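# Swap hardware between cart, work bench and parts shelving

## Task

Complete three jobs in any order. (a) Move the hard drive from the cart onto the work bench's anti-static mat, lying flat, with every part of it within the mat's edges. (b) Carry the spare power supply, a narrow steel box with a round fan at one end and gold contacts at the other, from the parts shelving to the work bench. (c) Put the blanking panel from the work bench entirely inside the empty bay of the parts shelving. No other item from the bench or shelving may end up on the floor. The hard drive breaks from even a small drop or a hard bump, and a broken drive fails the job. At the end the gripper must have let go and the robot must have moved away, and every placed item must stay put without the robot holding it. The robot must not fall over or finish leaning.

## Robot and tools

Robot: a Hello Robot Stretch 3 with one arm. It has a two-wheeled base (0.33 m long, 0.34 m wide) that drives forward/back and turns on the spot but cannot slide sideways, a lift carrying the arm up a mast, and a telescoping arm that reaches out to the robot's right side. To move the gripper along the robot's forward direction you drive the base. Turns pivot about the point midway between the wheels, 0.05 m behind the front edge; with the arm in and wrist folded, the swept circle has radius 0.28 m, and an unfolded level wrist reaches beyond it. A loose object may occasionally be nudged by an outside push.

Frame: the base frame has its origin on the floor between the drive wheels, x forward, y left, z up. hand_pose is reported in it, at the point where closed fingertips meet. Odometry is the base frame where the robot started; heading is positive to the left.

execute_actions takes "actions", a list run in order. Each action may hold "robot" (a command, a list of up to 8 commands run one after another, or {"stop": true}), "steps" (1 to 450 control steps at 30 per second; default 1) and "until" (only with steps; ends the action early once all its conditions hold). An action of only {"steps": n} waits. An empty list just reports the state and images. One bad value rejects the whole call and nothing runs.

A command may contain:
- "base": exactly one of {"translate_m": d}, a relative drive of d metres from wherever the base is when that command begins, forward positive, |d| at most 1; or {"rotate_rad": d}, a relative turn in radians, counter-clockwise (left) positive, |d| at most 3.2.
- "joints": absolute targets by name; unnamed joints keep their current goal. lift_m 0 to 1.1 (arm height on mast, m); arm_m 0 to 0.52 (extension, m); wrist_yaw_rad -1.345 to 4.42 (0 along the arm, positive toward the front, 3.0 folded over the base); wrist_pitch_rad -1.57 to 0.451 (0 level, negative tips fingers down); wrist_roll_rad -2.911 to 2.911 (0 fingers side by side); gripper_m -0.089 to 0.179 (larger is wider; real gap is about 0.007 m smaller when nearly shut, 0.025 m smaller when fully open, zero below 0.007); head_pan_rad -3.953 to 1.73 (0 forward, positive left, -1.57 looks along the arm); head_tilt_rad -1.53 to 0.419 (negative looks down).
- "contact_limits": {"arm_m": e}, effort percent 1 to 100 at which the arm stops; lower is gentler, values above the maximum are cut.
- In a list, {"pause_s": s} waits up to 15 s.
Base and joint motions in one command start together and keep going across later actions. A new command acts immediately and discards the rest of an older queue. The next queued command starts only after the previous one ends "done" (or "off_target" for base or gripper); otherwise the rest is dropped.

Speed: the base is fast only when stowed (lift_m below 0.30, arm_m below 0.03, wrist_yaw_rad above 2.54); otherwise it is limited to 0.10 m/s and 0.63 rad/s.

Waiting: {"steps": 450, "until": {"robot": {"status": "ended"}}} finishes once nothing reads "moving" and no queue runs. Other conditions compare fields, e.g. {"lift_m": [">", 0.3]} or {"base_status": ["!=", "moving"]}; "any" in place of "robot" fires when any one motion ends.

Gripping: command gripper_m below the object's width to grasp (lower squeezes harder, but a stall guard weakens overly hard grips so heavy items can slip); to release, command at least 0.02 above where the fingertips first touched. Neither the reading nor "done" proves an object is held; check the cameras.

Wrist safety: fold or unfold the wrist (yaw toward 3.0) only with lift_m between 0.32 and 0.95, wrist_pitch_rad -0.4 and roll near 0; once folded, lift can go down to 0.25. If yaw is below -0.4, keep pitch at -0.5 or lower.

Result lines: base_status and joint_status give each motion's state: moving, done (within tolerance), off_target (stalled away from goal, possibly still pushing), contact_stop (lift or arm pressed something and went slack), time_out, stopped, not_commanded, torque_fault (a wrist servo shut off for about 10 s, joint limp). The base bracket shows distance moved by wheel count versus goal. joint_goals, measured_speeds, motor_effort (percent, bracket = peak), refusals, queue and queue_left also appear. Lines starting "refused:", "dropped:", "replaced:" explain rejected or cut-off goals. "robot.on_its_own" reports goals the robot changed, slack or off joints, loaded motors, and a base_tilt lean. lidar_m gives 12 ranges, 30-degree sectors counter-clockwise from straight ahead, at 0.17 m height. wrist_depth_mm and head_depth_mm are 7x7 depth grids. Each result carries one image per camera: head_camera, nav_camera (both aimed by the head joints) and wrist_camera.

zoom_image: {"camera": name, "region": [x0, y0, x1, y1]} in pixels of that camera's last image, top-left origin, at most 504x504.

finished_scene: {"scene": n}, the current scene's number; irreversible. Let every motion finish first.

Avoid: dropping or bumping the hard drive; items falling to the floor; pushing the arm into something rigid with the gripper above about 0.45 m, or pushing again after a contact_stop; driving while the gripper holds or hooks something fixed; snagging furniture, especially reversing. If tilted, reverse the last move in small steps, free the gripper, and lower lift_m to about 0.2 if still leaning. Long hard wrist pushes cause torque faults.

Each tool is called after ">>>" as name(argument=value, ...) on one line, values as JSON.

## Session

>>> execute_actions(actions=[])

Scene clock: 0.00 s.
robot.base_odometry: x=+0.000 y=+0.000 heading=+0.000 (m, m, rad; robot's odometry frame)
robot.turned_by_wheels: +0.000 (rad since the last result)
robot.turned_by_imu: +0.000 (rad since the last result)
robot.base_tilt: forward=+0.1 right=-0.6 (deg)
robot.lidar_m: 1.84 2.17 0.82 0.82 0.92 1.71 2.43 2.02 1.71 1.36 1.44 2.32
robot.head_depth_mm: 1982 2201 2223 2235 2206 2208 2209 / 1992 2265 2257 2312 2248 2272 2263 / 1990 2346 2316 2310 2303 2346 2289 / 1994 2370 2278 2403 2364 2131 1999 / 1974 2475 2487 2438 2484 2164 2234 / 1992 2511 2531 2531 2523 2354 2265 / 1978 2610 2608 2586 2593 2604 2261
robot.base_status: not_commanded
robot.joint_positions: lift_m=+0.450 arm_m=+0.000 wrist_yaw_rad=+3.071 wrist_pitch_rad=-0.595 wrist_roll_rad=+0.017 gripper_m=+0.037 head_pan_rad=+0.004 head_tilt_rad=+0.009
robot.joint_goals: lift_m=+0.450 arm_m=+0.000 wrist_yaw_rad=+3.071 wrist_pitch_rad=-0.595 wrist_roll_rad=+0.017 gripper_m=+0.037 head_pan_rad=+0.004 head_tilt_rad=+0.009
robot.joint_status: lift_m=not_commanded arm_m=not_commanded wrist_yaw_rad=not_commanded wrist_pitch_rad=not_commanded wrist_roll_rad=not_commanded gripper_m=not_commanded head_pan_rad=not_commanded head_tilt_rad=not_commanded
robot.measured_speeds: translate_m=+0.000 rotate_rad=+0.000 lift_m=+0.000 arm_m=+0.000 wrist_yaw_rad=+0.000 wrist_pitch_rad=+0.000 wrist_roll_rad=+0.000 head_pan_rad=+0.000 head_tilt_rad=+0.000
robot: refusals=0 queue=idle queue_left=0
robot.motor_effort: left_wheel=+0 right_wheel=+1 lift_m=+38 arm_m=-1 wrist_yaw_rad=+0 wrist_pitch_rad=+4 wrist_roll_rad=+0 gripper_m=+0 head_pan_rad=+0 head_tilt_rad=+2 (%)
robot.hand_pose: x=-0.0072 y=+0.0534 z=+0.4256 quat_wxyz=(+0.233, +0.688, +0.182, +0.663) (m; robot's base frame)
robot.wrist_depth_mm: - - 856 838 789 752 710 / - - 967 931 886 817 823 / 835 864 918 942 946 906 - / 719 738 780 803 836 880 916 / 623 645 - 710 731 754 787 / 552 583 - 623 645 662 678 / 507 - - - 562 581 604
pictures: head_camera (sideways: a quarter turn clockwise sets it upright), nav_camera (sideways: a quarter turn counterclockwise sets it upright), wrist_camera
Images, in order (width x height): head_camera 896x504, nav_camera 672x504, wrist_camera 644x364.

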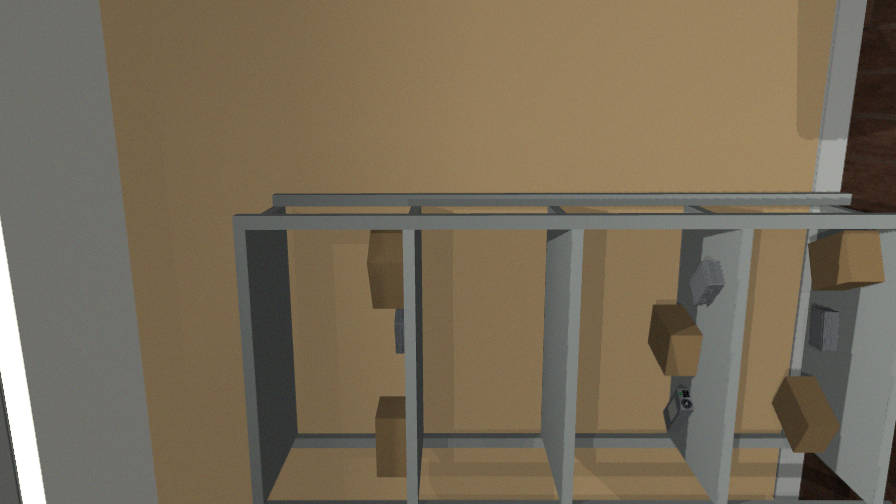

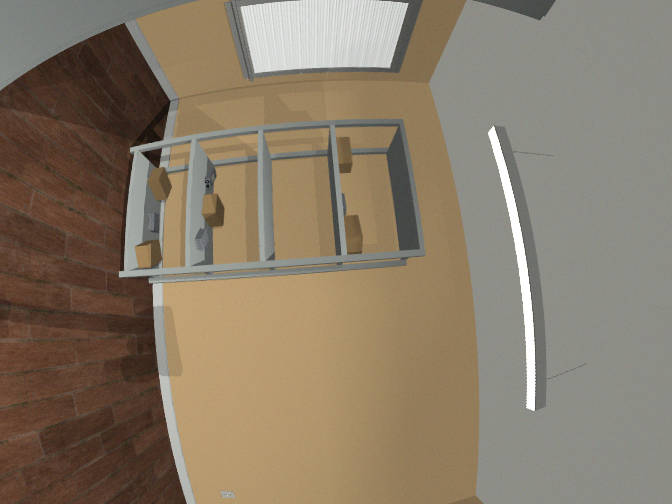

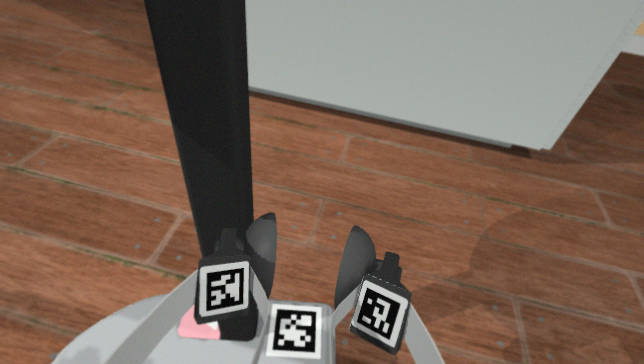

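>>> execute_actions(actions=[{"robot":{"joints":{"head_pan_rad":1.57,"head_tilt_rad":-0.5}},"steps":200,"until":{"robot":{"status":"ended"}}}])

>>> execute_actions(actions=[{"robot":{"joints":{"head_pan_rad":-1.57,"head_tilt_rad":-0.5}},"steps":200,"until":{"robot":{"status":"ended"}}}])

>>> execute_actions(actions=[{"robot":{"joints":{"head_pan_rad":-3.14,"head_tilt_rad":-0.5}},"steps":200,"until":{"robot":{"status":"ended"}}}])

Scene clock: 7.33 s.
robot.base_odometry: x=+0.000 y=+0.000 heading=+0.000 (m, m, rad; robot's odometry frame)
robot.turned_by_wheels: +0.000 (rad since the last result)
robot.turned_by_imu: -0.001 (rad since the last result)
robot.base_tilt: forward=+0.0 right=-0.7 (deg)
robot.lidar_m: 1.85 2.17 0.82 0.82 0.92 1.72 2.43 2.01 1.72 1.36 1.45 2.31
robot.head_depth_mm: 658 711 775 848 946 1054 1194 / 668 727 790 872 970 1091 1243 / 684 742 812 890 998 1126 1264 / 698 759 834 922 1027 1163 1286 / 713 781 851 946 1061 1212 1317 / 729 795 875 974 1098 1252 1359 / 744 815 899 1018 1909 1641 1380
robot.base_status: not_commanded
robot.joint_positions: lift_m=+0.450 arm_m=+0.000 wrist_yaw_rad=+3.071 wrist_pitch_rad=-0.595 wrist_roll_rad=+0.017 gripper_m=+0.037 head_pan_rad=+1.563 head_tilt_rad=-0.493
robot.joint_goals: lift_m=+0.450 arm_m=+0.000 wrist_yaw_rad=+3.071 wrist_pitch_rad=-0.595 wrist_roll_rad=+0.017 gripper_m=+0.037 head_pan_rad=+1.570 head_tilt_rad=-0.500
robot.joint_status: lift_m=not_commanded arm_m=not_commanded wrist_yaw_rad=not_commanded wrist_pitch_rad=not_commanded wrist_roll_rad=not_commanded gripper_m=not_commanded head_pan_rad=done head_tilt_rad=done
robot.measured_speeds: translate_m=+0.000 rotate_rad=+0.000 lift_m=+0.000 arm_m=+0.000 wrist_yaw_rad=+0.000 wrist_pitch_rad=+0.000 wrist_roll_rad=+0.000 head_pan_rad=+0.000 head_tilt_rad=+0.000
robot: refusals=0 queue=done queue_left=0
robot.motor_effort: left_wheel=+0(0) right_wheel=+1(0) lift_m=+37(36) arm_m=-1(1) wrist_yaw_rad=+0(1) wrist_pitch_rad=+3(4) wrist_roll_rad=+0(0) gripper_m=+0(0) head_pan_rad=+2(28) head_tilt_rad=-3(28) (%)
robot.hand_pose: x=-0.0072 y=+0.0534 z=+0.4256 quat_wxyz=(+0.233, +0.688, +0.182, +0.663) (m; robot's base frame)
robot.wrist_depth_mm: - - 860 834 789 741 714 / - - 958 919 869 822 813 / 837 853 931 959 945 907 - / 713 738 787 811 849 873 928 / 626 648 - 699 735 753 793 / 560 581 - 619 643 645 682 / 504 - - - 563 584 603
pictures: head_camera (sideways: a quarter turn clockwise sets it upright), nav_camera (sideways: a quarter turn counterclockwise sets it upright), wrist_camera
camera_calibration (this result's frames):
head_camera: T_world_to_cam=[[-0.0164035, -0.458999, -0.888285, 1.1794], [-0.998908, -0.031342, 0.0346415, -0.0307333], [-0.043741, 0.887884, -0.457984, 0.559104], [0, 0, 0, 1]] pos_world=[0.0131023, 0.0439596, 1.30477]
nav_camera: T_world_to_cam=[[0.0654331, 0.420756, 0.904811, -1.13783], [0.997383, -0.0555139, -0.0463125, 0.109764], [0.0307433, 0.905473, -0.423288, 0.515156], [0, 0, 0, 1]] pos_world=[-0.0508626, 0.0183826, 1.25266]
wrist_camera: T_world_to_cam=[[0.994998, 0.0423359, 0.0904834, -0.0357976], [0.0933692, -0.716182, -0.69164, 0.370104], [0.0355214, 0.696629, -0.716552, 0.437345], [0, 0, 0, 1]] pos_world=[-0.0144728, -0.0380903, 0.572598]
Images, in order (width x height): head_camera 896x504, nav_camera 672x504, wrist_camera 644x364.

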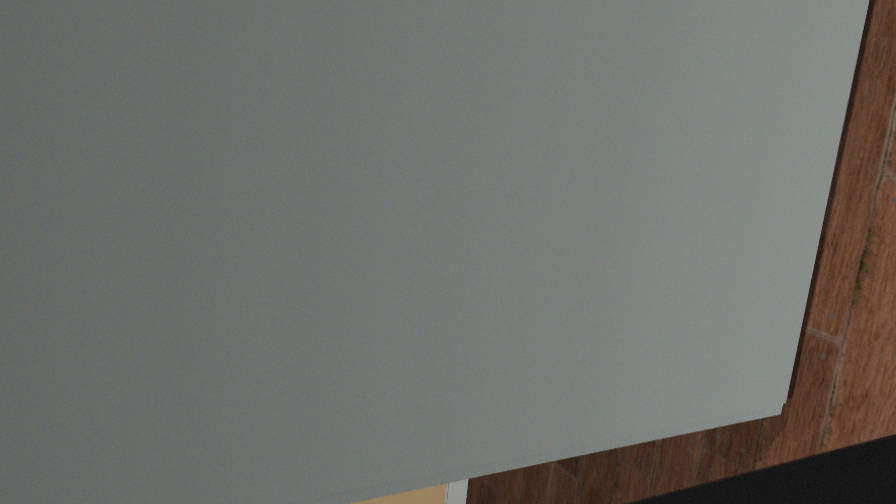

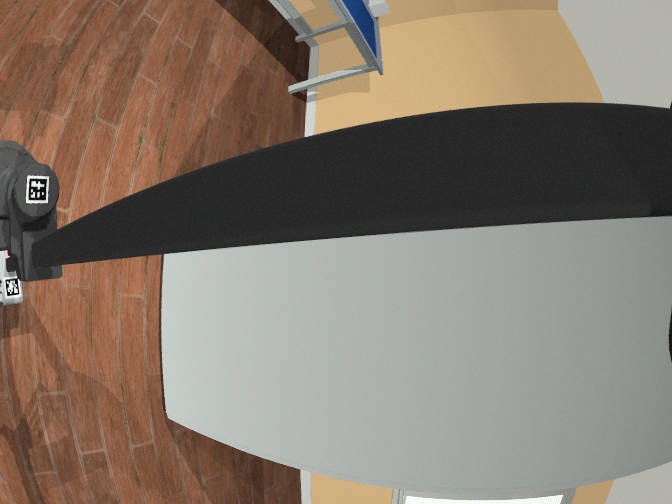

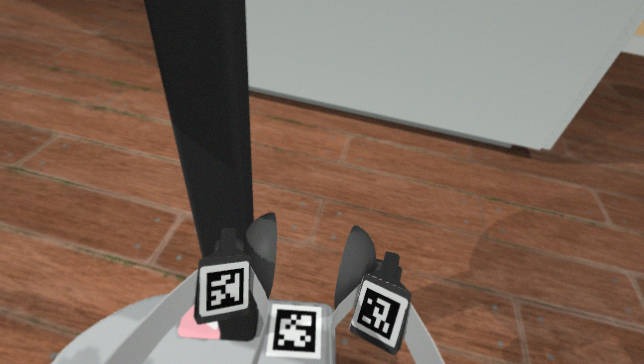

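Scene clock: 9.30 s.
robot.base_odometry: x=+0.000 y=+0.000 heading=+0.000 (m, m, rad; robot's odometry frame)
robot.turned_by_wheels: +0.000 (rad since the last result)
robot.turned_by_imu: +0.000 (rad since the last result)
robot.base_tilt: forward=+0.2 right=-0.5 (deg)
robot.lidar_m: 1.85 2.16 0.82 0.82 0.92 1.72 2.43 2.02 1.72 1.36 1.44 2.32
robot.head_depth_mm: 1418 1543 1683 1840 1960 1604 1327 / 1452 1573 1716 1892 2000 1605 1345 / 1498 1633 1774 1966 2044 1606 1342 / 1524 1656 1809 2001 2036 1617 1349 / 1554 1696 1816 1816 1842 1640 1351 / 1588 1741 1852 1831 1937 1632 1350 / 1633 1794 1926 2124 1945 1631 1356
robot.base_status: not_commanded
robot.joint_positions: lift_m=+0.450 arm_m=+0.000 wrist_yaw_rad=+3.071 wrist_pitch_rad=-0.595 wrist_roll_rad=+0.017 gripper_m=+0.037 head_pan_rad=-1.563 head_tilt_rad=-0.494
robot.joint_goals: lift_m=+0.450 arm_m=+0.000 wrist_yaw_rad=+3.071 wrist_pitch_rad=-0.595 wrist_roll_rad=+0.017 gripper_m=+0.037 head_pan_rad=-1.570 head_tilt_rad=-0.500
robot.joint_status: lift_m=not_commanded arm_m=not_commanded wrist_yaw_rad=not_commanded wrist_pitch_rad=not_commanded wrist_roll_rad=not_commanded gripper_m=not_commanded head_pan_rad=done head_tilt_rad=done
robot.measured_speeds: translate_m=+0.000 rotate_rad=+0.000 lift_m=+0.000 arm_m=+0.000 wrist_yaw_rad=+0.000 wrist_pitch_rad=+0.000 wrist_roll_rad=+0.000 head_pan_rad=+0.000 head_tilt_rad=+0.000
robot: refusals=0 queue=done queue_left=0
robot.motor_effort: left_wheel=+0(0) right_wheel=+1(1) lift_m=+38(37) arm_m=+0(0) wrist_yaw_rad=+0(0) wrist_pitch_rad=+4(4) wrist_roll_rad=+0(0) gripper_m=+0(1) head_pan_rad=-2(29) head_tilt_rad=-2(1) (%)
robot.hand_pose: x=-0.0072 y=+0.0534 z=+0.4256 quat_wxyz=(+0.233, +0.688, +0.182, +0.663) (m; robot's base frame)
robot.wrist_depth_mm: - - 873 841 792 744 712 / - - 977 919 878 817 827 / 828 862 920 950 936 912 - / 718 737 777 810 842 884 930 / 626 649 - 702 724 760 786 / 562 577 - 616 636 659 681 / 508 - - - 565 583 599
pictures: head_camera (sideways: a quarter turn clockwise sets it upright), nav_camera (sideways: a quarter turn counterclockwise sets it upright), wrist_camera
camera_calibration (this result's frames):
head_camera: T_world_to_cam=[[0.0090252, 0.459441, -0.888162, 1.17908], [0.998276, 0.0473771, 0.034652, -0.0429299], [0.0579991, -0.886944, -0.458221, 0.558792], [0, 0, 0, 1]] pos_world=[-0.000195081, -0.0440672, 1.30475]
nav_camera: T_world_to_cam=[[-0.0586628, -0.421996, 0.904698, -1.13693], [-0.998147, 0.0394952, -0.0462998, 0.12192], [-0.0161929, -0.905737, -0.42353, 0.515758], [0, 0, 0, 1]] pos_world=[0.0633505, -0.0174519, 1.25266]
Images, in order (width x height): head_camera 896x504, nav_camera 672x504, wrist_camera 644x364.

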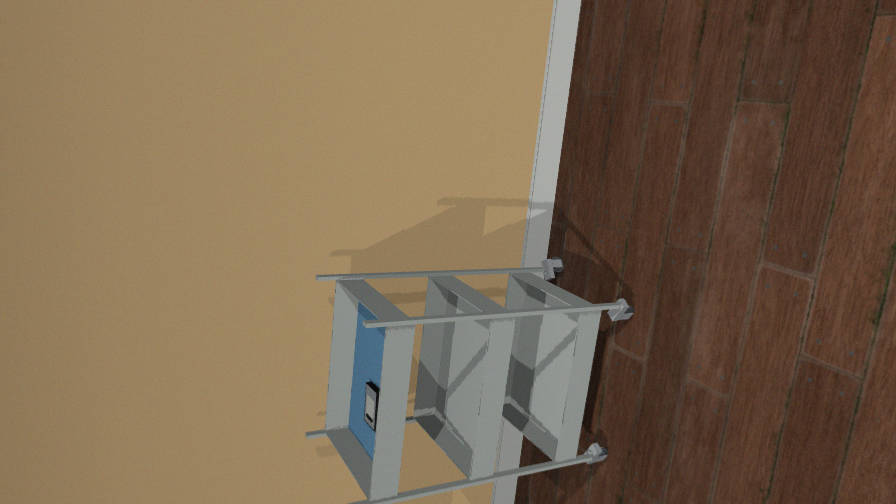

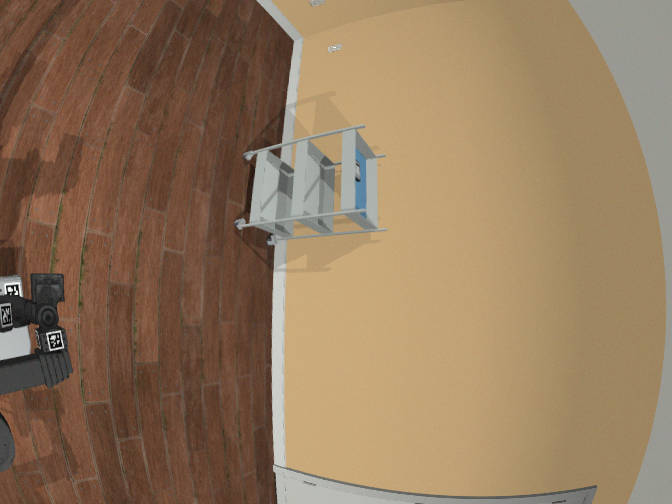

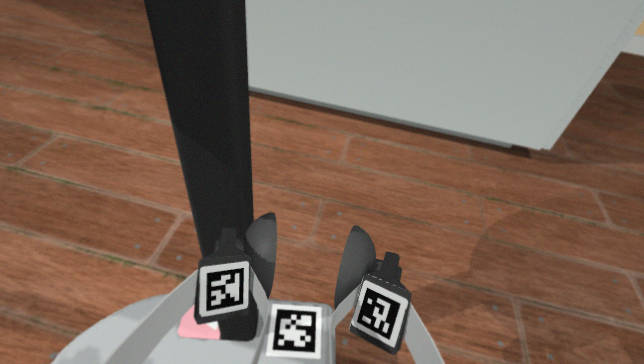

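Scene clock: 10.60 s.
robot.base_odometry: x=+0.000 y=+0.000 heading=+0.000 (m, m, rad; robot's odometry frame)
robot.turned_by_wheels: +0.000 (rad since the last result)
robot.turned_by_imu: +0.000 (rad since the last result)
robot.base_tilt: forward=+0.0 right=-0.6 (deg)
robot.lidar_m: 1.85 2.17 0.82 0.82 0.92 1.72 2.43 2.02 1.72 1.36 1.45 2.31
robot.head_depth_mm: 2076 2195 2398 2564 2032 1605 1333 / 2102 2249 2494 2653 2032 1610 1333 / 2129 2334 2552 2705 2055 1609 1340 / 2224 2418 2629 2745 2029 1623 1344 / 2252 2472 2628 2789 2065 1616 1339 / 2292 2523 2776 2763 2054 1643 1351 / 2364 2573 2825 2801 2056 1636 1343
robot.base_status: not_commanded
robot.joint_positions: lift_m=+0.450 arm_m=+0.000 wrist_yaw_rad=+3.071 wrist_pitch_rad=-0.595 wrist_roll_rad=+0.017 gripper_m=+0.037 head_pan_rad=-3.133 head_tilt_rad=-0.494
robot.joint_goals: lift_m=+0.450 arm_m=+0.000 wrist_yaw_rad=+3.071 wrist_pitch_rad=-0.595 wrist_roll_rad=+0.017 gripper_m=+0.037 head_pan_rad=-3.140 head_tilt_rad=-0.500
robot.joint_status: lift_m=not_commanded arm_m=not_commanded wrist_yaw_rad=not_commanded wrist_pitch_rad=not_commanded wrist_roll_rad=not_commanded gripper_m=not_commanded head_pan_rad=done head_tilt_rad=done
robot.measured_speeds: translate_m=+0.000 rotate_rad=+0.000 lift_m=+0.000 arm_m=+0.000 wrist_yaw_rad=+0.000 wrist_pitch_rad=+0.000 wrist_roll_rad=+0.000 head_pan_rad=+0.000 head_tilt_rad=+0.000
robot: refusals=0 queue=done queue_left=0
robot.motor_effort: left_wheel=+0(0) right_wheel=+1(1) lift_m=+37(36) arm_m=-1(0) wrist_yaw_rad=+0(0) wrist_pitch_rad=+4(4) wrist_roll_rad=+0(0) gripper_m=+0(0) head_pan_rad=-3(30) head_tilt_rad=-3(2) (%)
robot.hand_pose: x=-0.0072 y=+0.0534 z=+0.4256 quat_wxyz=(+0.233, +0.688, +0.182, +0.663) (m; robot's base frame)
robot.wrist_depth_mm: - - 871 838 785 752 707 / - - 960 925 862 815 823 / 838 869 917 956 947 905 - / 724 732 785 796 856 883 930 / 629 645 - 709 732 753 789 / 557 580 - 624 642 659 687 / 505 - - - 561 578 600
pictures: head_camera (sideways: a quarter turn clockwise sets it upright), nav_camera (sideways: a quarter turn counterclockwise sets it upright), wrist_camera
camera_calibration (this result's frames):
head_camera: T_world_to_cam=[[0.459474, -0.00865836, -0.888149, 1.17632], [0.0481727, -0.998238, 0.0346532, -0.0371357], [-0.886884, -0.0587067, -0.458247, 0.56459], [0, 0, 0, 1]] pos_world=[-0.0379723, 0.00625993, 1.30475]
nav_camera: T_world_to_cam=[[-0.422068, 0.0583259, 0.904686, -1.13469], [0.0387001, 0.998178, -0.0462984, 0.115594], [-0.905738, 0.0154703, -0.423557, 0.521218], [0, 0, 0, 1]] pos_world=[-0.0113048, -0.0572644, 1.25266]
wrist_camera: T_world_to_cam=[[0.994998, 0.042336, 0.0904834, -0.0357976], [0.0933693, -0.716181, -0.69164, 0.370104], [0.0355212, 0.696629, -0.716552, 0.437345], [0, 0, 0, 1]] pos_world=[-0.0144728, -0.0380903, 0.572598]
Images, in order (width x height): head_camera 896x504, nav_camera 672x504, wrist_camera 644x364.

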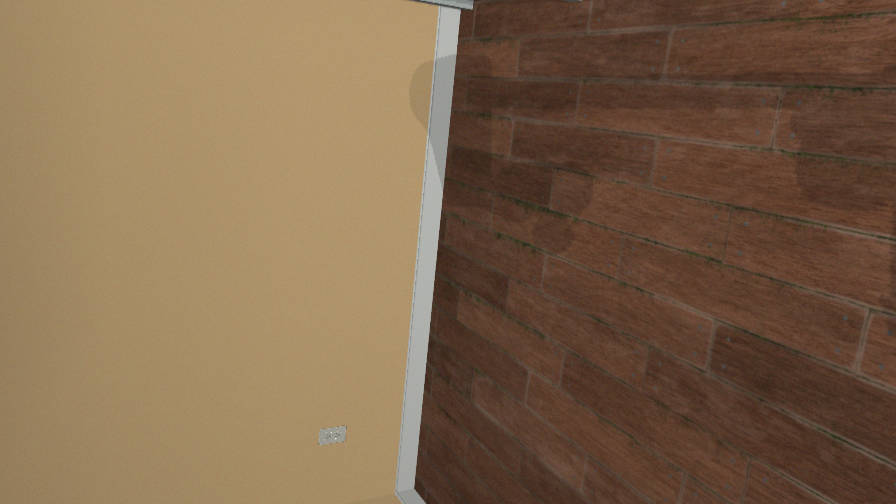

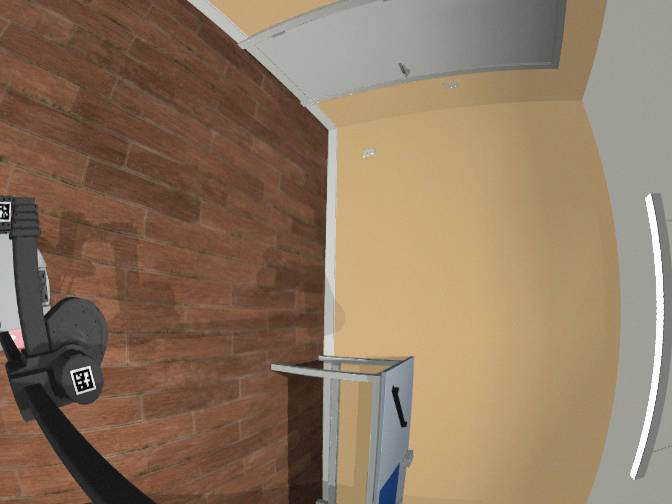

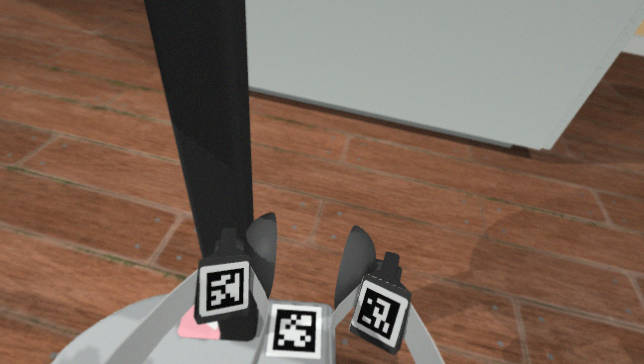

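>>> execute_actions(actions=[{"robot":{"joints":{"head_pan_rad":-3.75,"head_tilt_rad":-0.3}},"steps":200,"until":{"robot":{"status":"ended"}}}])

Scene clock: 20.07 s.
robot.base_odometry: x=+0.000 y=+0.000 heading=+0.000 (m, m, rad; robot's odometry frame)
robot.turned_by_wheels: +0.000 (rad since the last result)
robot.turned_by_imu: -0.001 (rad since the last result)
robot.base_tilt: forward=+0.1 right=-0.3 (deg)
robot.lidar_m: 1.85 2.17 0.82 0.82 0.92 1.72 2.43 2.01 1.72 1.36 1.44 2.31
robot.head_depth_mm: 2636 2810 2925 3024 2713 1974 1549 / 2509 2687 2860 2945 2713 1945 1554 / 2448 2570 2692 2403 2693 1977 1543 / 2359 2439 2621 2412 2719 1981 1563 / 2233 2410 2535 2142 2595 1937 1555 / 2174 2295 2404 2457 2595 1991 1561 / 2098 2245 2326 2480 2570 1993 1578
robot.base_status: not_commanded
robot.joint_positions: lift_m=+0.450 arm_m=+0.000 wrist_yaw_rad=+3.071 wrist_pitch_rad=-0.595 wrist_roll_rad=+0.017 gripper_m=+0.037 head_pan_rad=-3.743 head_tilt_rad=-0.310
robot.joint_goals: lift_m=+0.450 arm_m=+0.000 wrist_yaw_rad=+3.071 wrist_pitch_rad=-0.595 wrist_roll_rad=+0.017 gripper_m=+0.037 head_pan_rad=-3.750 head_tilt_rad=-0.300
robot.joint_status: lift_m=not_commanded arm_m=not_commanded wrist_yaw_rad=not_commanded wrist_pitch_rad=not_commanded wrist_roll_rad=not_commanded gripper_m=not_commanded head_pan_rad=done head_tilt_rad=done
robot.measured_speeds: translate_m=+0.000 rotate_rad=+0.000 lift_m=+0.000 arm_m=+0.000 wrist_yaw_rad=+0.000 wrist_pitch_rad=+0.000 wrist_roll_rad=+0.000 head_pan_rad=+0.000 head_tilt_rad=+0.000
robot: refusals=0 queue=done queue_left=0
robot.motor_effort: left_wheel=+0(0) right_wheel=+1(1) lift_m=+37(38) arm_m=-1(1) wrist_yaw_rad=+0(1) wrist_pitch_rad=+4(4) wrist_roll_rad=+0(0) gripper_m=+0(0) head_pan_rad=-2(24) head_tilt_rad=+4(20) (%)
robot.hand_pose: x=-0.0072 y=+0.0534 z=+0.4256 quat_wxyz=(+0.233, +0.688, +0.182, +0.663) (m; robot's base frame)
robot.wrist_depth_mm: - - 869 845 796 746 718 / - - 952 914 886 823 820 / 817 841 902 938 940 902 - / 715 739 784 798 843 880 932 / 633 645 - 700 730 745 781 / 559 578 - 614 634 657 682 / 508 - - - 566 582 602
pictures: head_camera (sideways: a quarter turn clockwise sets it upright), nav_camera (sideways: a quarter turn counterclockwise sets it upright), wrist_camera
camera_calibration (this result's frames):
head_camera: T_world_to_cam=[[0.231499, -0.174194, -0.957113, 1.26771], [-0.527701, -0.849005, 0.0268822, -0.0235132], [-0.817276, 0.498846, -0.288466, 0.343219], [0, 0, 0, 1]] pos_world=[-0.0253777, 0.0296516, 1.31298]
nav_camera: T_world_to_cam=[[-0.170421, 0.192127, 0.966459, -1.21688], [0.595913, 0.801218, -0.0541976, 0.122491], [-0.784758, 0.566689, -0.251035, 0.295958], [0, 0, 0, 1]] pos_world=[-0.0481195, -0.0320629, 1.257]
wrist_camera: T_world_to_cam=[[0.994998, 0.0423361, 0.0904834, -0.0357976], [0.0933693, -0.716181, -0.69164, 0.370104], [0.0355212, 0.696629, -0.716552, 0.437345], [0, 0, 0, 1]] pos_world=[-0.0144728, -0.0380903, 0.572598]
Images, in order (width x height): head_camera 896x504, nav_camera 672x504, wrist_camera 644x364.

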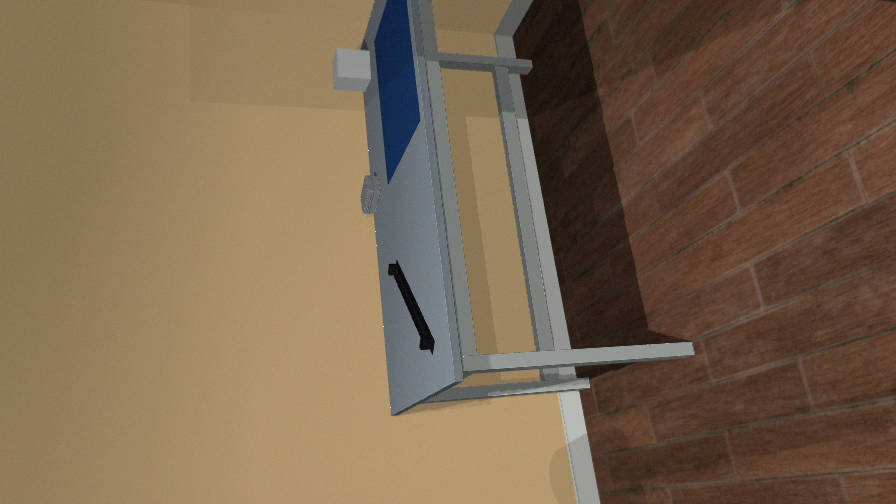

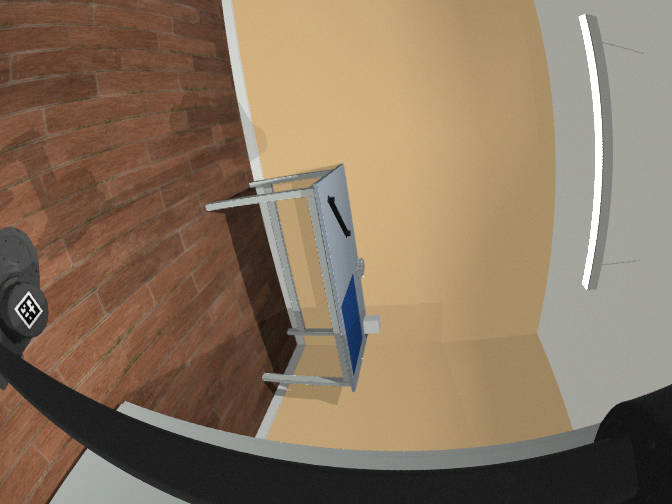

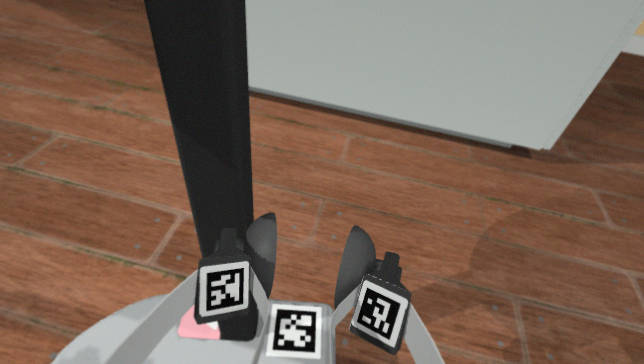

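>>> execute_actions(actions=[{"robot":[{"joints":{"lift_m":0.27,"wrist_pitch_rad":-0.4,"head_pan_rad":-1.57,"head_tilt_rad":-0.8}},{"base":{"rotate_rad":-1.062}},{"base":{"translate_m":0.63}},{"base":{"translate_m":0.6}},{"base":{"rotate_rad":0.85}}],"steps":450,"until":{"robot":{"status":"ended"}}}])

Scene clock: 51.97 s.
robot.base_odometry: x=+0.599 y=-1.074 heading=-0.212 (m, m, rad; robot's odometry frame)
robot.turned_by_wheels: -0.212 (rad since the last result)
robot.turned_by_imu: -0.214 (rad since the last result)
robot.base_tilt: forward=+0.1 right=-0.5 (deg)
robot.lidar_m: 1.50 1.56 1.62 1.78 1.80 2.79 3.17 1.13 0.38 0.37 0.38 1.12
robot.head_depth_mm: 684 781 911 863 731 906 1098 / 684 779 909 866 732 909 1112 / 684 780 907 870 736 909 1107 / 685 779 907 873 738 930 1131 / 686 780 910 1002 742 951 1149 / 684 779 906 1095 1359 1335 1170 / 688 784 912 1087 1374 1339 1177
robot.base_status: done (rotate_rad +0.8499 of +0.8500)
robot.joint_positions: lift_m=+0.270 arm_m=+0.000 wrist_yaw_rad=+3.071 wrist_pitch_rad=-0.419 wrist_roll_rad=+0.017 gripper_m=+0.037 head_pan_rad=-1.577 head_tilt_rad=-0.790
robot.joint_goals: lift_m=+0.270 arm_m=+0.000 wrist_yaw_rad=+3.071 wrist_pitch_rad=-0.400 wrist_roll_rad=+0.017 gripper_m=+0.037 head_pan_rad=-1.570 head_tilt_rad=-0.800
robot.joint_status: lift_m=done arm_m=not_commanded wrist_yaw_rad=not_commanded wrist_pitch_rad=done wrist_roll_rad=not_commanded gripper_m=not_commanded head_pan_rad=done head_tilt_rad=done
robot.measured_speeds: translate_m=+0.000 rotate_rad=+0.000 lift_m=+0.000 arm_m=+0.000 wrist_yaw_rad=+0.000 wrist_pitch_rad=+0.000 wrist_roll_rad=+0.000 head_pan_rad=+0.000 head_tilt_rad=+0.000
robot: refusals=0 queue=done queue_left=0
robot.motor_effort: left_wheel=-1(10) right_wheel=+3(12) lift_m=+25(36) arm_m=-1(0) wrist_yaw_rad=+0(0) wrist_pitch_rad=+5(6) wrist_roll_rad=+0(0) gripper_m=+0(0) head_pan_rad=+2(29) head_tilt_rad=-4(31) (%)
robot.hand_pose: x=-0.0055 y=+0.0789 z=+0.2829 quat_wxyz=(+0.173, +0.702, +0.121, +0.680) (m; robot's base frame)
robot.wrist_depth_mm: - - - - - - - / - - - - - - - / 760 790 873 917 - - - / 602 633 685 717 772 817 870 / 510 527 - 596 627 647 688 / 455 - - 520 521 542 564 / - - - - 443 462 478
pictures: head_camera (sideways: a quarter turn clockwise sets it upright), nav_camera (sideways: a quarter turn counterclockwise sets it upright), wrist_camera
camera_calibration (this result's frames):
head_camera: T_world_to_cam=[[0.0168384, 0.698929, -0.714993, 0.953275], [0.998769, 0.0216112, 0.044647, -0.0559299], [0.046657, -0.714865, -0.697704, 0.870417], [0, 0, 0, 1]] pos_world=[-0.000801618, -0.0428319, 1.29138]
nav_camera: T_world_to_cam=[[-0.0659878, -0.667285, 0.741873, -0.924582], [-0.997432, 0.0648594, -0.0303807, 0.101176], [-0.0278449, -0.741973, -0.669852, 0.8363], [0, 0, 0, 1]] pos_world=[0.0631917, -0.00301067, 1.24919]
wrist_camera: T_world_to_cam=[[0.993754, 0.0249046, 0.108779, -0.0295406], [0.102768, -0.584172, -0.805097, 0.311291], [0.0434951, 0.811247, -0.583083, 0.270493], [0, 0, 0, 1]] pos_world=[-0.0143998, -0.0368537, 0.411553]
Images, in order (width x height): head_camera 896x504, nav_camera 672x504, wrist_camera 644x364.

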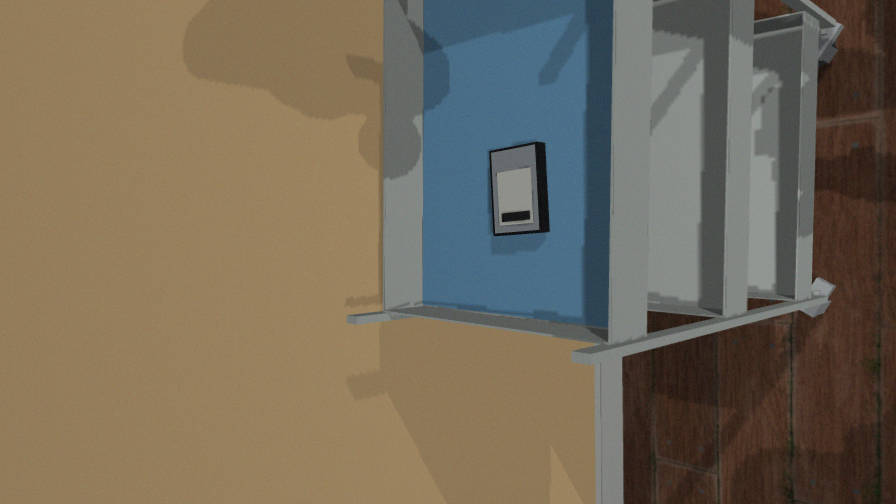

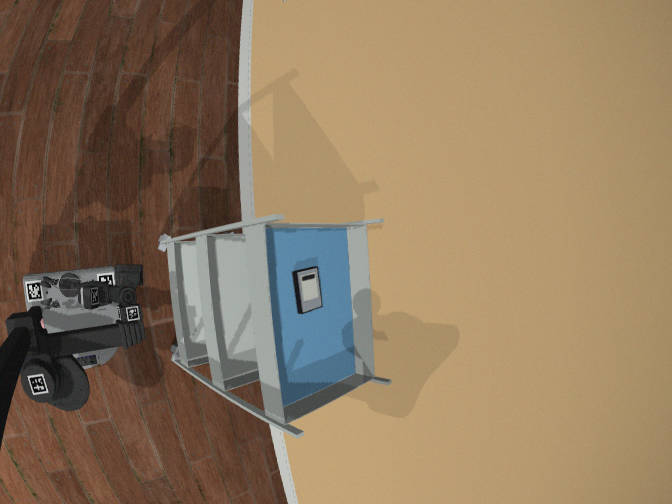

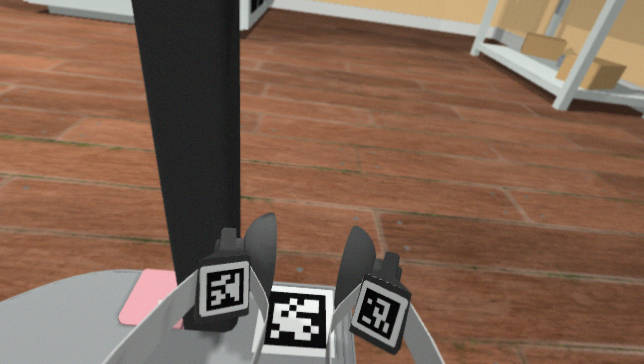

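>>> execute_actions(actions=[{"robot":[{"joints":{"lift_m":0.94}},{"joints":{"wrist_yaw_rad":0.0,"gripper_m":0.15}},{"joints":{"wrist_pitch_rad":-1.55,"wrist_roll_rad":1.57,"lift_m":1.05,"arm_m":0.25}}],"steps":450,"until":{"robot":{"status":"ended"}}}])

Scene clock: 72.97 s.
robot.base_odometry: x=+0.599 y=-1.074 heading=-0.212 (m, m, rad; robot's odometry frame)
robot.turned_by_wheels: +0.000 (rad since the last result)
robot.turned_by_imu: -0.002 (rad since the last result)
robot.base_tilt: forward=+0.1 right=-0.6 (deg)
robot.lidar_m: 1.50 1.56 1.62 1.78 1.80 2.79 3.18 1.13 0.38 0.37 0.38 1.12
robot.head_depth_mm: - 764 928 864 731 906 1105 / - 764 928 869 734 908 1103 / - - 932 870 720 915 1102 / 684 751 932 876 736 930 1132 / 684 781 909 1005 742 949 1149 / 687 782 914 1089 1363 1333 1176 / 688 777 912 1089 1356 1344 1173
robot.base_status: done (rotate_rad +0.8499 of +0.8500)
robot.joint_positions: lift_m=+1.050 arm_m=+0.250 wrist_yaw_rad=+0.001 wrist_pitch_rad=-1.543 wrist_roll_rad=+1.566 gripper_m=+0.150 head_pan_rad=-1.577 head_tilt_rad=-0.790
robot.joint_goals: lift_m=+1.050 arm_m=+0.250 wrist_yaw_rad=+0.000 wrist_pitch_rad=-1.550 wrist_roll_rad=+1.570 gripper_m=+0.150 head_pan_rad=-1.570 head_tilt_rad=-0.800
robot.joint_status: lift_m=done arm_m=done wrist_yaw_rad=done wrist_pitch_rad=done wrist_roll_rad=done gripper_m=done head_pan_rad=done head_tilt_rad=done
robot.measured_speeds: translate_m=+0.000 rotate_rad=+0.000 lift_m=+0.000 arm_m=+0.000 wrist_yaw_rad=+0.000 wrist_pitch_rad=+0.000 wrist_roll_rad=+0.000 head_pan_rad=+0.000 head_tilt_rad=+0.000
robot: refusals=0 queue=done queue_left=0
robot.motor_effort: left_wheel=-2(2) right_wheel=+3(3) lift_m=+48(52) arm_m=+3(4) wrist_yaw_rad=+0(4) wrist_pitch_rad=-2(6) wrist_roll_rad=+2(4) gripper_m=+0(90) head_pan_rad=+3(2) head_tilt_rad=-4(4) (%)
robot.hand_pose: x=-0.0216 y=-0.3774 z=+0.9315 quat_wxyz=(+0.002, +0.002, -0.717, -0.698) (m; robot's base frame)
robot.wrist_depth_mm: 383 401 395 393 - 985 980 / 396 410 406 401 - - - / 411 421 403 412 - - - / 424 430 426 423 - - - / 409 437 438 434 - - - / - 887 434 - - - - / 581 879 - - - - -
pictures: head_camera (sideways: a quarter turn clockwise sets it upright), nav_camera (sideways: a quarter turn counterclockwise sets it upright), wrist_camera
camera_calibration (this result's frames):
head_camera: T_world_to_cam=[[0.0168388, 0.698929, -0.714993, 0.953275], [0.998769, 0.0216106, 0.044647, -0.0559299], [0.0466565, -0.714865, -0.697704, 0.870417], [0, 0, 0, 1]] pos_world=[-0.000801644, -0.0428319, 1.29138]
nav_camera: T_world_to_cam=[[-0.0659882, -0.667285, 0.741873, -0.924582], [-0.997432, 0.06486, -0.0303807, 0.101176], [-0.0278453, -0.741973, -0.669852, 0.8363], [0, 0, 0, 1]] pos_world=[0.0631917, -0.00301071, 1.24919]
wrist_camera: T_world_to_cam=[[-0.159774, 0.984748, -0.0688705, 0.430137], [0.966446, 0.170257, 0.192341, -0.057201], [0.201133, -0.0358284, -0.978908, 1.07195], [0, 0, 0, 1]] pos_world=[-0.0915984, -0.375431, 1.08997]
Images, in order (width x height): head_camera 896x504, nav_camera 672x504, wrist_camera 644x364.

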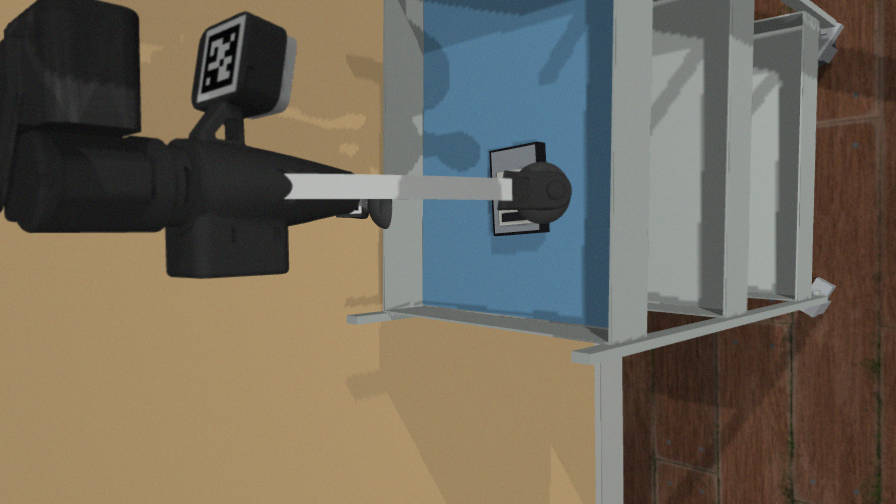

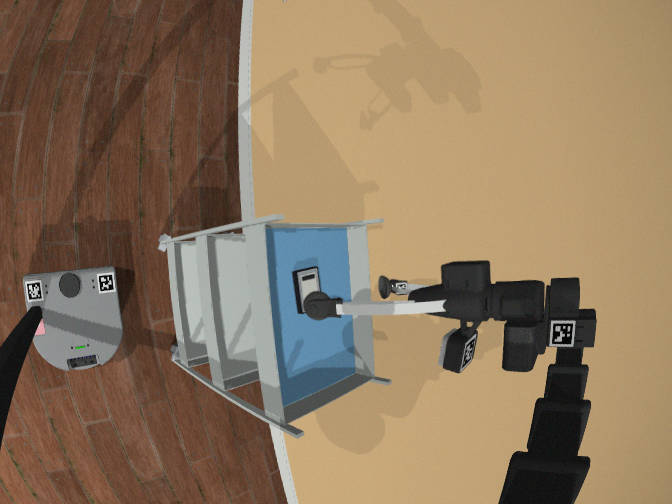

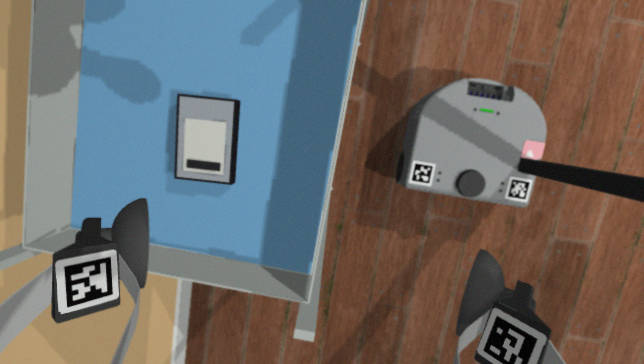

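>>> execute_actions(actions=[{"robot":[{"joints":{"arm_m":0.402,"wrist_roll_rad":1.46,"gripper_m":0.13},"base":{"translate_m":-0.017}},{"joints":{"lift_m":0.87}}],"steps":450,"until":{"robot":{"status":"ended"}}}])

Scene clock: 89.90 s.
robot.base_odometry: x=+0.583 y=-1.071 heading=-0.212 (m, m, rad; robot's odometry frame)
robot.turned_by_wheels: +0.000 (rad since the last result)
robot.turned_by_imu: -0.001 (rad since the last result)
robot.base_tilt: forward=+0.0 right=-0.4 (deg)
robot.lidar_m: 1.52 1.57 1.63 1.77 1.80 2.77 3.16 1.13 0.38 0.37 0.38 1.11
robot.head_depth_mm: 683 760 - 847 724 902 1103 / 685 - 930 863 733 911 1104 / 685 - - 869 736 913 1107 / 684 779 885 872 736 931 1128 / 684 783 910 874 742 914 1130 / 686 781 912 1093 1303 1323 1174 / 687 782 914 1088 1360 1325 1176
robot.base_status: done (translate_m -0.0170 of -0.0170)
robot.joint_positions: lift_m=+0.870 arm_m=+0.402 wrist_yaw_rad=+0.001 wrist_pitch_rad=-1.544 wrist_roll_rad=+1.465 gripper_m=+0.130 head_pan_rad=-1.577 head_tilt_rad=-0.790
robot.joint_goals: lift_m=+0.870 arm_m=+0.402 wrist_yaw_rad=+0.000 wrist_pitch_rad=-1.550 wrist_roll_rad=+1.460 gripper_m=+0.130 head_pan_rad=-1.570 head_tilt_rad=-0.800
robot.joint_status: lift_m=done arm_m=done wrist_yaw_rad=done wrist_pitch_rad=done wrist_roll_rad=done gripper_m=done head_pan_rad=done head_tilt_rad=done
robot.measured_speeds: translate_m=+0.000 rotate_rad=+0.000 lift_m=+0.000 arm_m=+0.000 wrist_yaw_rad=+0.000 wrist_pitch_rad=+0.000 wrist_roll_rad=+0.000 head_pan_rad=+0.000 head_tilt_rad=+0.000
robot: refusals=0 queue=done queue_left=0
robot.motor_effort: left_wheel=-2(6) right_wheel=+2(6) lift_m=+25(50) arm_m=+3(4) wrist_yaw_rad=+0(0) wrist_pitch_rad=-2(2) wrist_roll_rad=-3(5) gripper_m=+0(80) head_pan_rad=+3(3) head_tilt_rad=-5(5) (%)
robot.hand_pose: x=-0.0216 y=-0.5293 z=+0.7523 quat_wxyz=(+0.038, +0.037, -0.715, -0.697) (m; robot's base frame)
robot.wrist_depth_mm: 192 229 226 224 220 220 217 / 203 233 231 229 226 224 220 / 213 239 237 232 231 228 218 / 222 246 242 224 236 235 206 / 233 251 247 229 242 239 197 / 231 - 256 251 248 244 201 / 250 263 261 258 256 - 914
pictures: head_camera (sideways: a quarter turn clockwise sets it upright), nav_camera (sideways: a quarter turn counterclockwise sets it upright), wrist_camera
camera_calibration (this result's frames):
head_camera: T_world_to_cam=[[0.0168388, 0.698929, -0.714993, 0.953275], [0.998769, 0.0216106, 0.044647, -0.0559299], [0.0466565, -0.714865, -0.697704, 0.870417], [0, 0, 0, 1]] pos_world=[-0.000801644, -0.0428319, 1.29138]
nav_camera: T_world_to_cam=[[-0.0659882, -0.667285, 0.741873, -0.924582], [-0.997432, 0.06486, -0.0303807, 0.101176], [-0.0278453, -0.741973, -0.669852, 0.8363], [0, 0, 0, 1]] pos_world=[0.0631917, -0.0030107, 1.24919]
wrist_camera: T_world_to_cam=[[-0.258835, 0.963554, -0.0675854, 0.553001], [0.944765, 0.267109, 0.189927, 0.0557346], [0.201057, -0.0146926, -0.979469, 0.902744], [0, 0, 0, 1]] pos_world=[-0.0910234, -0.53447, 0.910999]
Images, in order (width x height): head_camera 896x504, nav_camera 672x504, wrist_camera 644x364.

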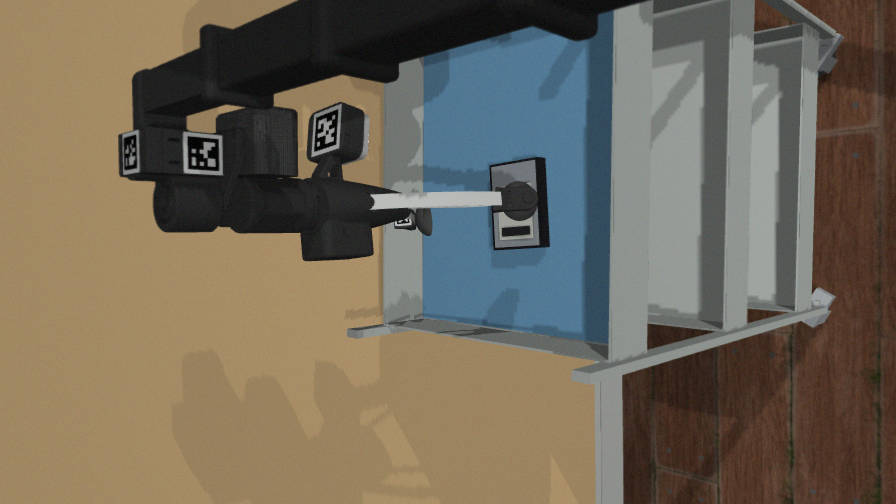

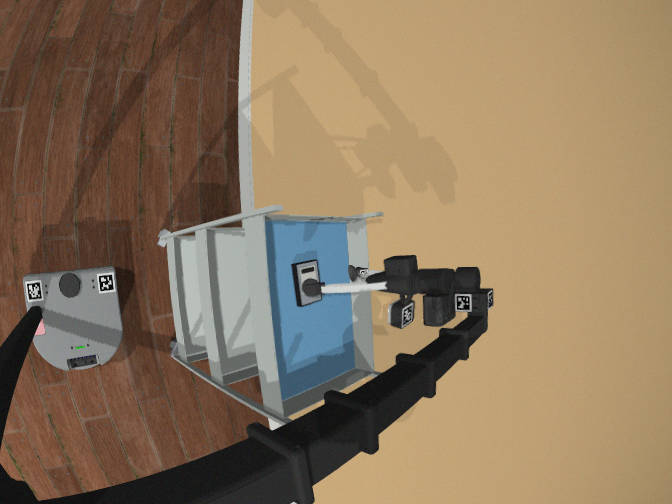

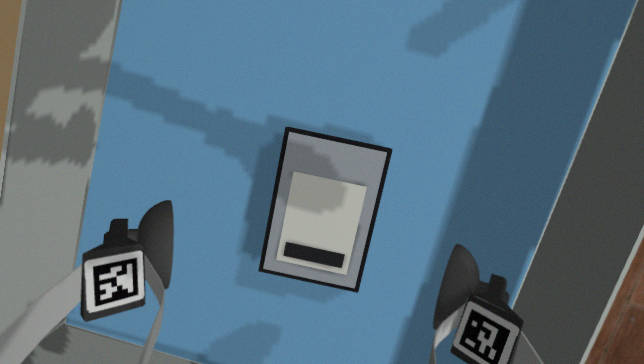

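>>> execute_actions(actions=[{"robot":[{"joints":{"lift_m":0.818,"gripper_m":0.115},"base":{"translate_m":-0.006}}],"steps":450,"until":{"robot":{"status":"ended"}}}])

Scene clock: 97.70 s.
robot.base_odometry: x=+0.577 y=-1.069 heading=-0.212 (m, m, rad; robot's odometry frame)
robot.turned_by_wheels: +0.000 (rad since the last result)
robot.turned_by_imu: -0.001 (rad since the last result)
robot.base_tilt: forward=+0.2 right=-0.3 (deg)
robot.lidar_m: 1.53 1.58 1.64 1.77 1.80 2.78 3.16 1.13 0.38 0.37 0.38 1.11
robot.head_depth_mm: 683 776 887 - - 906 1103 / 684 764 - 850 734 905 1107 / 684 752 - 849 735 912 1109 / 686 781 904 850 737 934 1130 / 686 781 910 882 721 931 1130 / 683 782 911 1097 1309 1328 1167 / 686 781 911 1090 1349 1332 1177
robot.base_status: done (translate_m -0.0060 of -0.0060)
robot.joint_positions: lift_m=+0.818 arm_m=+0.402 wrist_yaw_rad=+0.001 wrist_pitch_rad=-1.544 wrist_roll_rad=+1.465 gripper_m=+0.115 head_pan_rad=-1.577 head_tilt_rad=-0.790
robot.joint_goals: lift_m=+0.818 arm_m=+0.402 wrist_yaw_rad=+0.000 wrist_pitch_rad=-1.550 wrist_roll_rad=+1.460 gripper_m=+0.115 head_pan_rad=-1.570 head_tilt_rad=-0.800
robot.joint_status: lift_m=done arm_m=done wrist_yaw_rad=done wrist_pitch_rad=done wrist_roll_rad=done gripper_m=done head_pan_rad=done head_tilt_rad=done
robot.measured_speeds: translate_m=+0.000 rotate_rad=+0.000 lift_m=+0.000 arm_m=+0.000 wrist_yaw_rad=+0.000 wrist_pitch_rad=+0.000 wrist_roll_rad=+0.000 head_pan_rad=+0.000 head_tilt_rad=+0.000
robot: refusals=0 queue=done queue_left=0
robot.motor_effort: left_wheel=-1(4) right_wheel=+3(7) lift_m=+26(25) arm_m=+2(3) wrist_yaw_rad=-1(0) wrist_pitch_rad=-2(2) wrist_roll_rad=-2(3) gripper_m=+0(67) head_pan_rad=+3(2) head_tilt_rad=-5(5) (%)
robot.hand_pose: x=-0.0216 y=-0.5293 z=+0.7003 quat_wxyz=(+0.038, +0.037, -0.715, -0.697) (m; robot's base frame)
robot.wrist_depth_mm: 181 179 177 175 173 171 169 / 185 183 181 178 177 175 173 / 189 187 185 182 181 179 177 / 194 192 189 172 184 183 181 / 198 196 193 176 189 188 184 / 203 - 198 180 194 191 186 / 209 207 204 185 200 196 176
pictures: head_camera (sideways: a quarter turn clockwise sets it upright), nav_camera (sideways: a quarter turn counterclockwise sets it upright), wrist_camera
camera_calibration (this result's frames):
head_camera: T_world_to_cam=[[0.0168386, 0.698929, -0.714993, 0.953275], [0.998769, 0.0216108, 0.044647, -0.0559299], [0.0466567, -0.714865, -0.697704, 0.870417], [0, 0, 0, 1]] pos_world=[-0.000801634, -0.0428319, 1.29138]
nav_camera: T_world_to_cam=[[-0.0659881, -0.667285, 0.741873, -0.924582], [-0.997432, 0.0648598, -0.0303807, 0.101176], [-0.0278451, -0.741973, -0.669852, 0.8363], [0, 0, 0, 1]] pos_world=[0.0631917, -0.0030107, 1.24919]
wrist_camera: T_world_to_cam=[[-0.258835, 0.963554, -0.0675853, 0.549488], [0.944765, 0.26711, 0.189927, 0.0656113], [0.201057, -0.0146925, -0.979469, 0.851811], [0, 0, 0, 1]] pos_world=[-0.0910234, -0.534471, 0.858998]
Images, in order (width x height): head_camera 896x504, nav_camera 672x504, wrist_camera 644x364.

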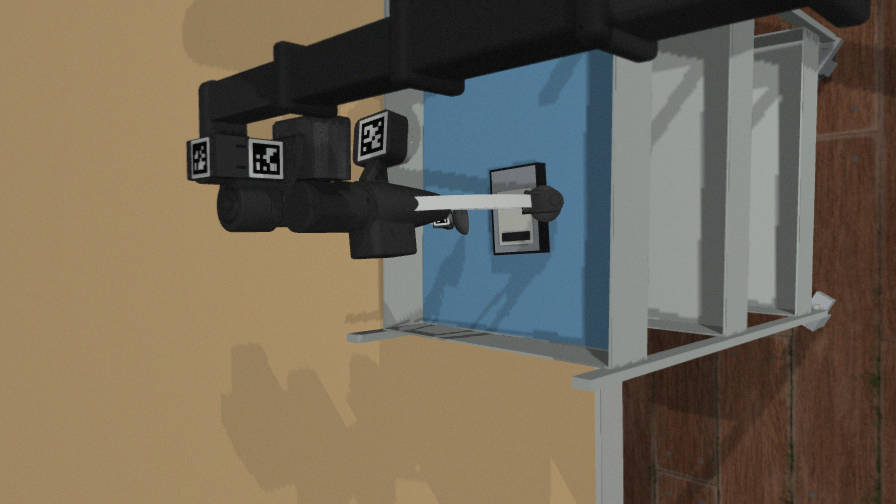

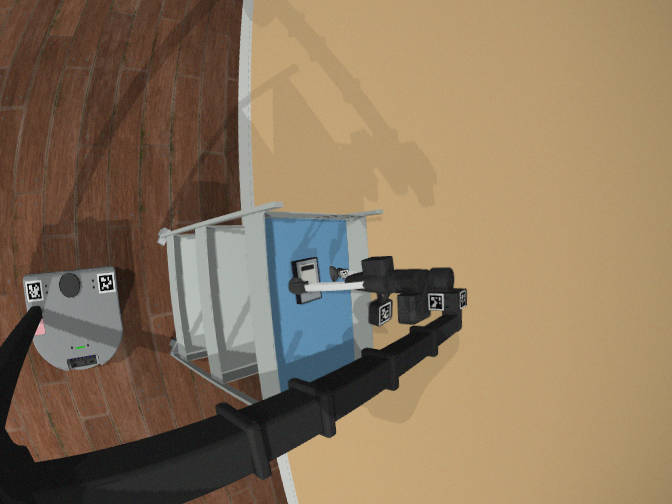

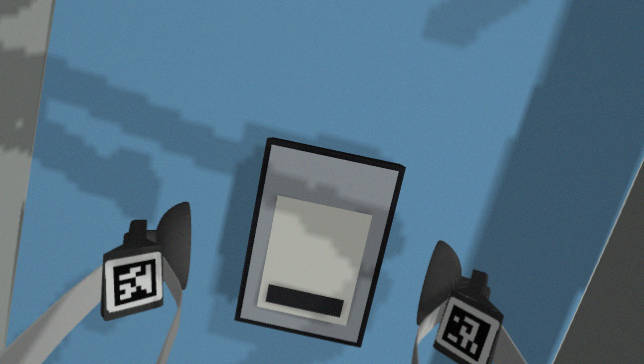

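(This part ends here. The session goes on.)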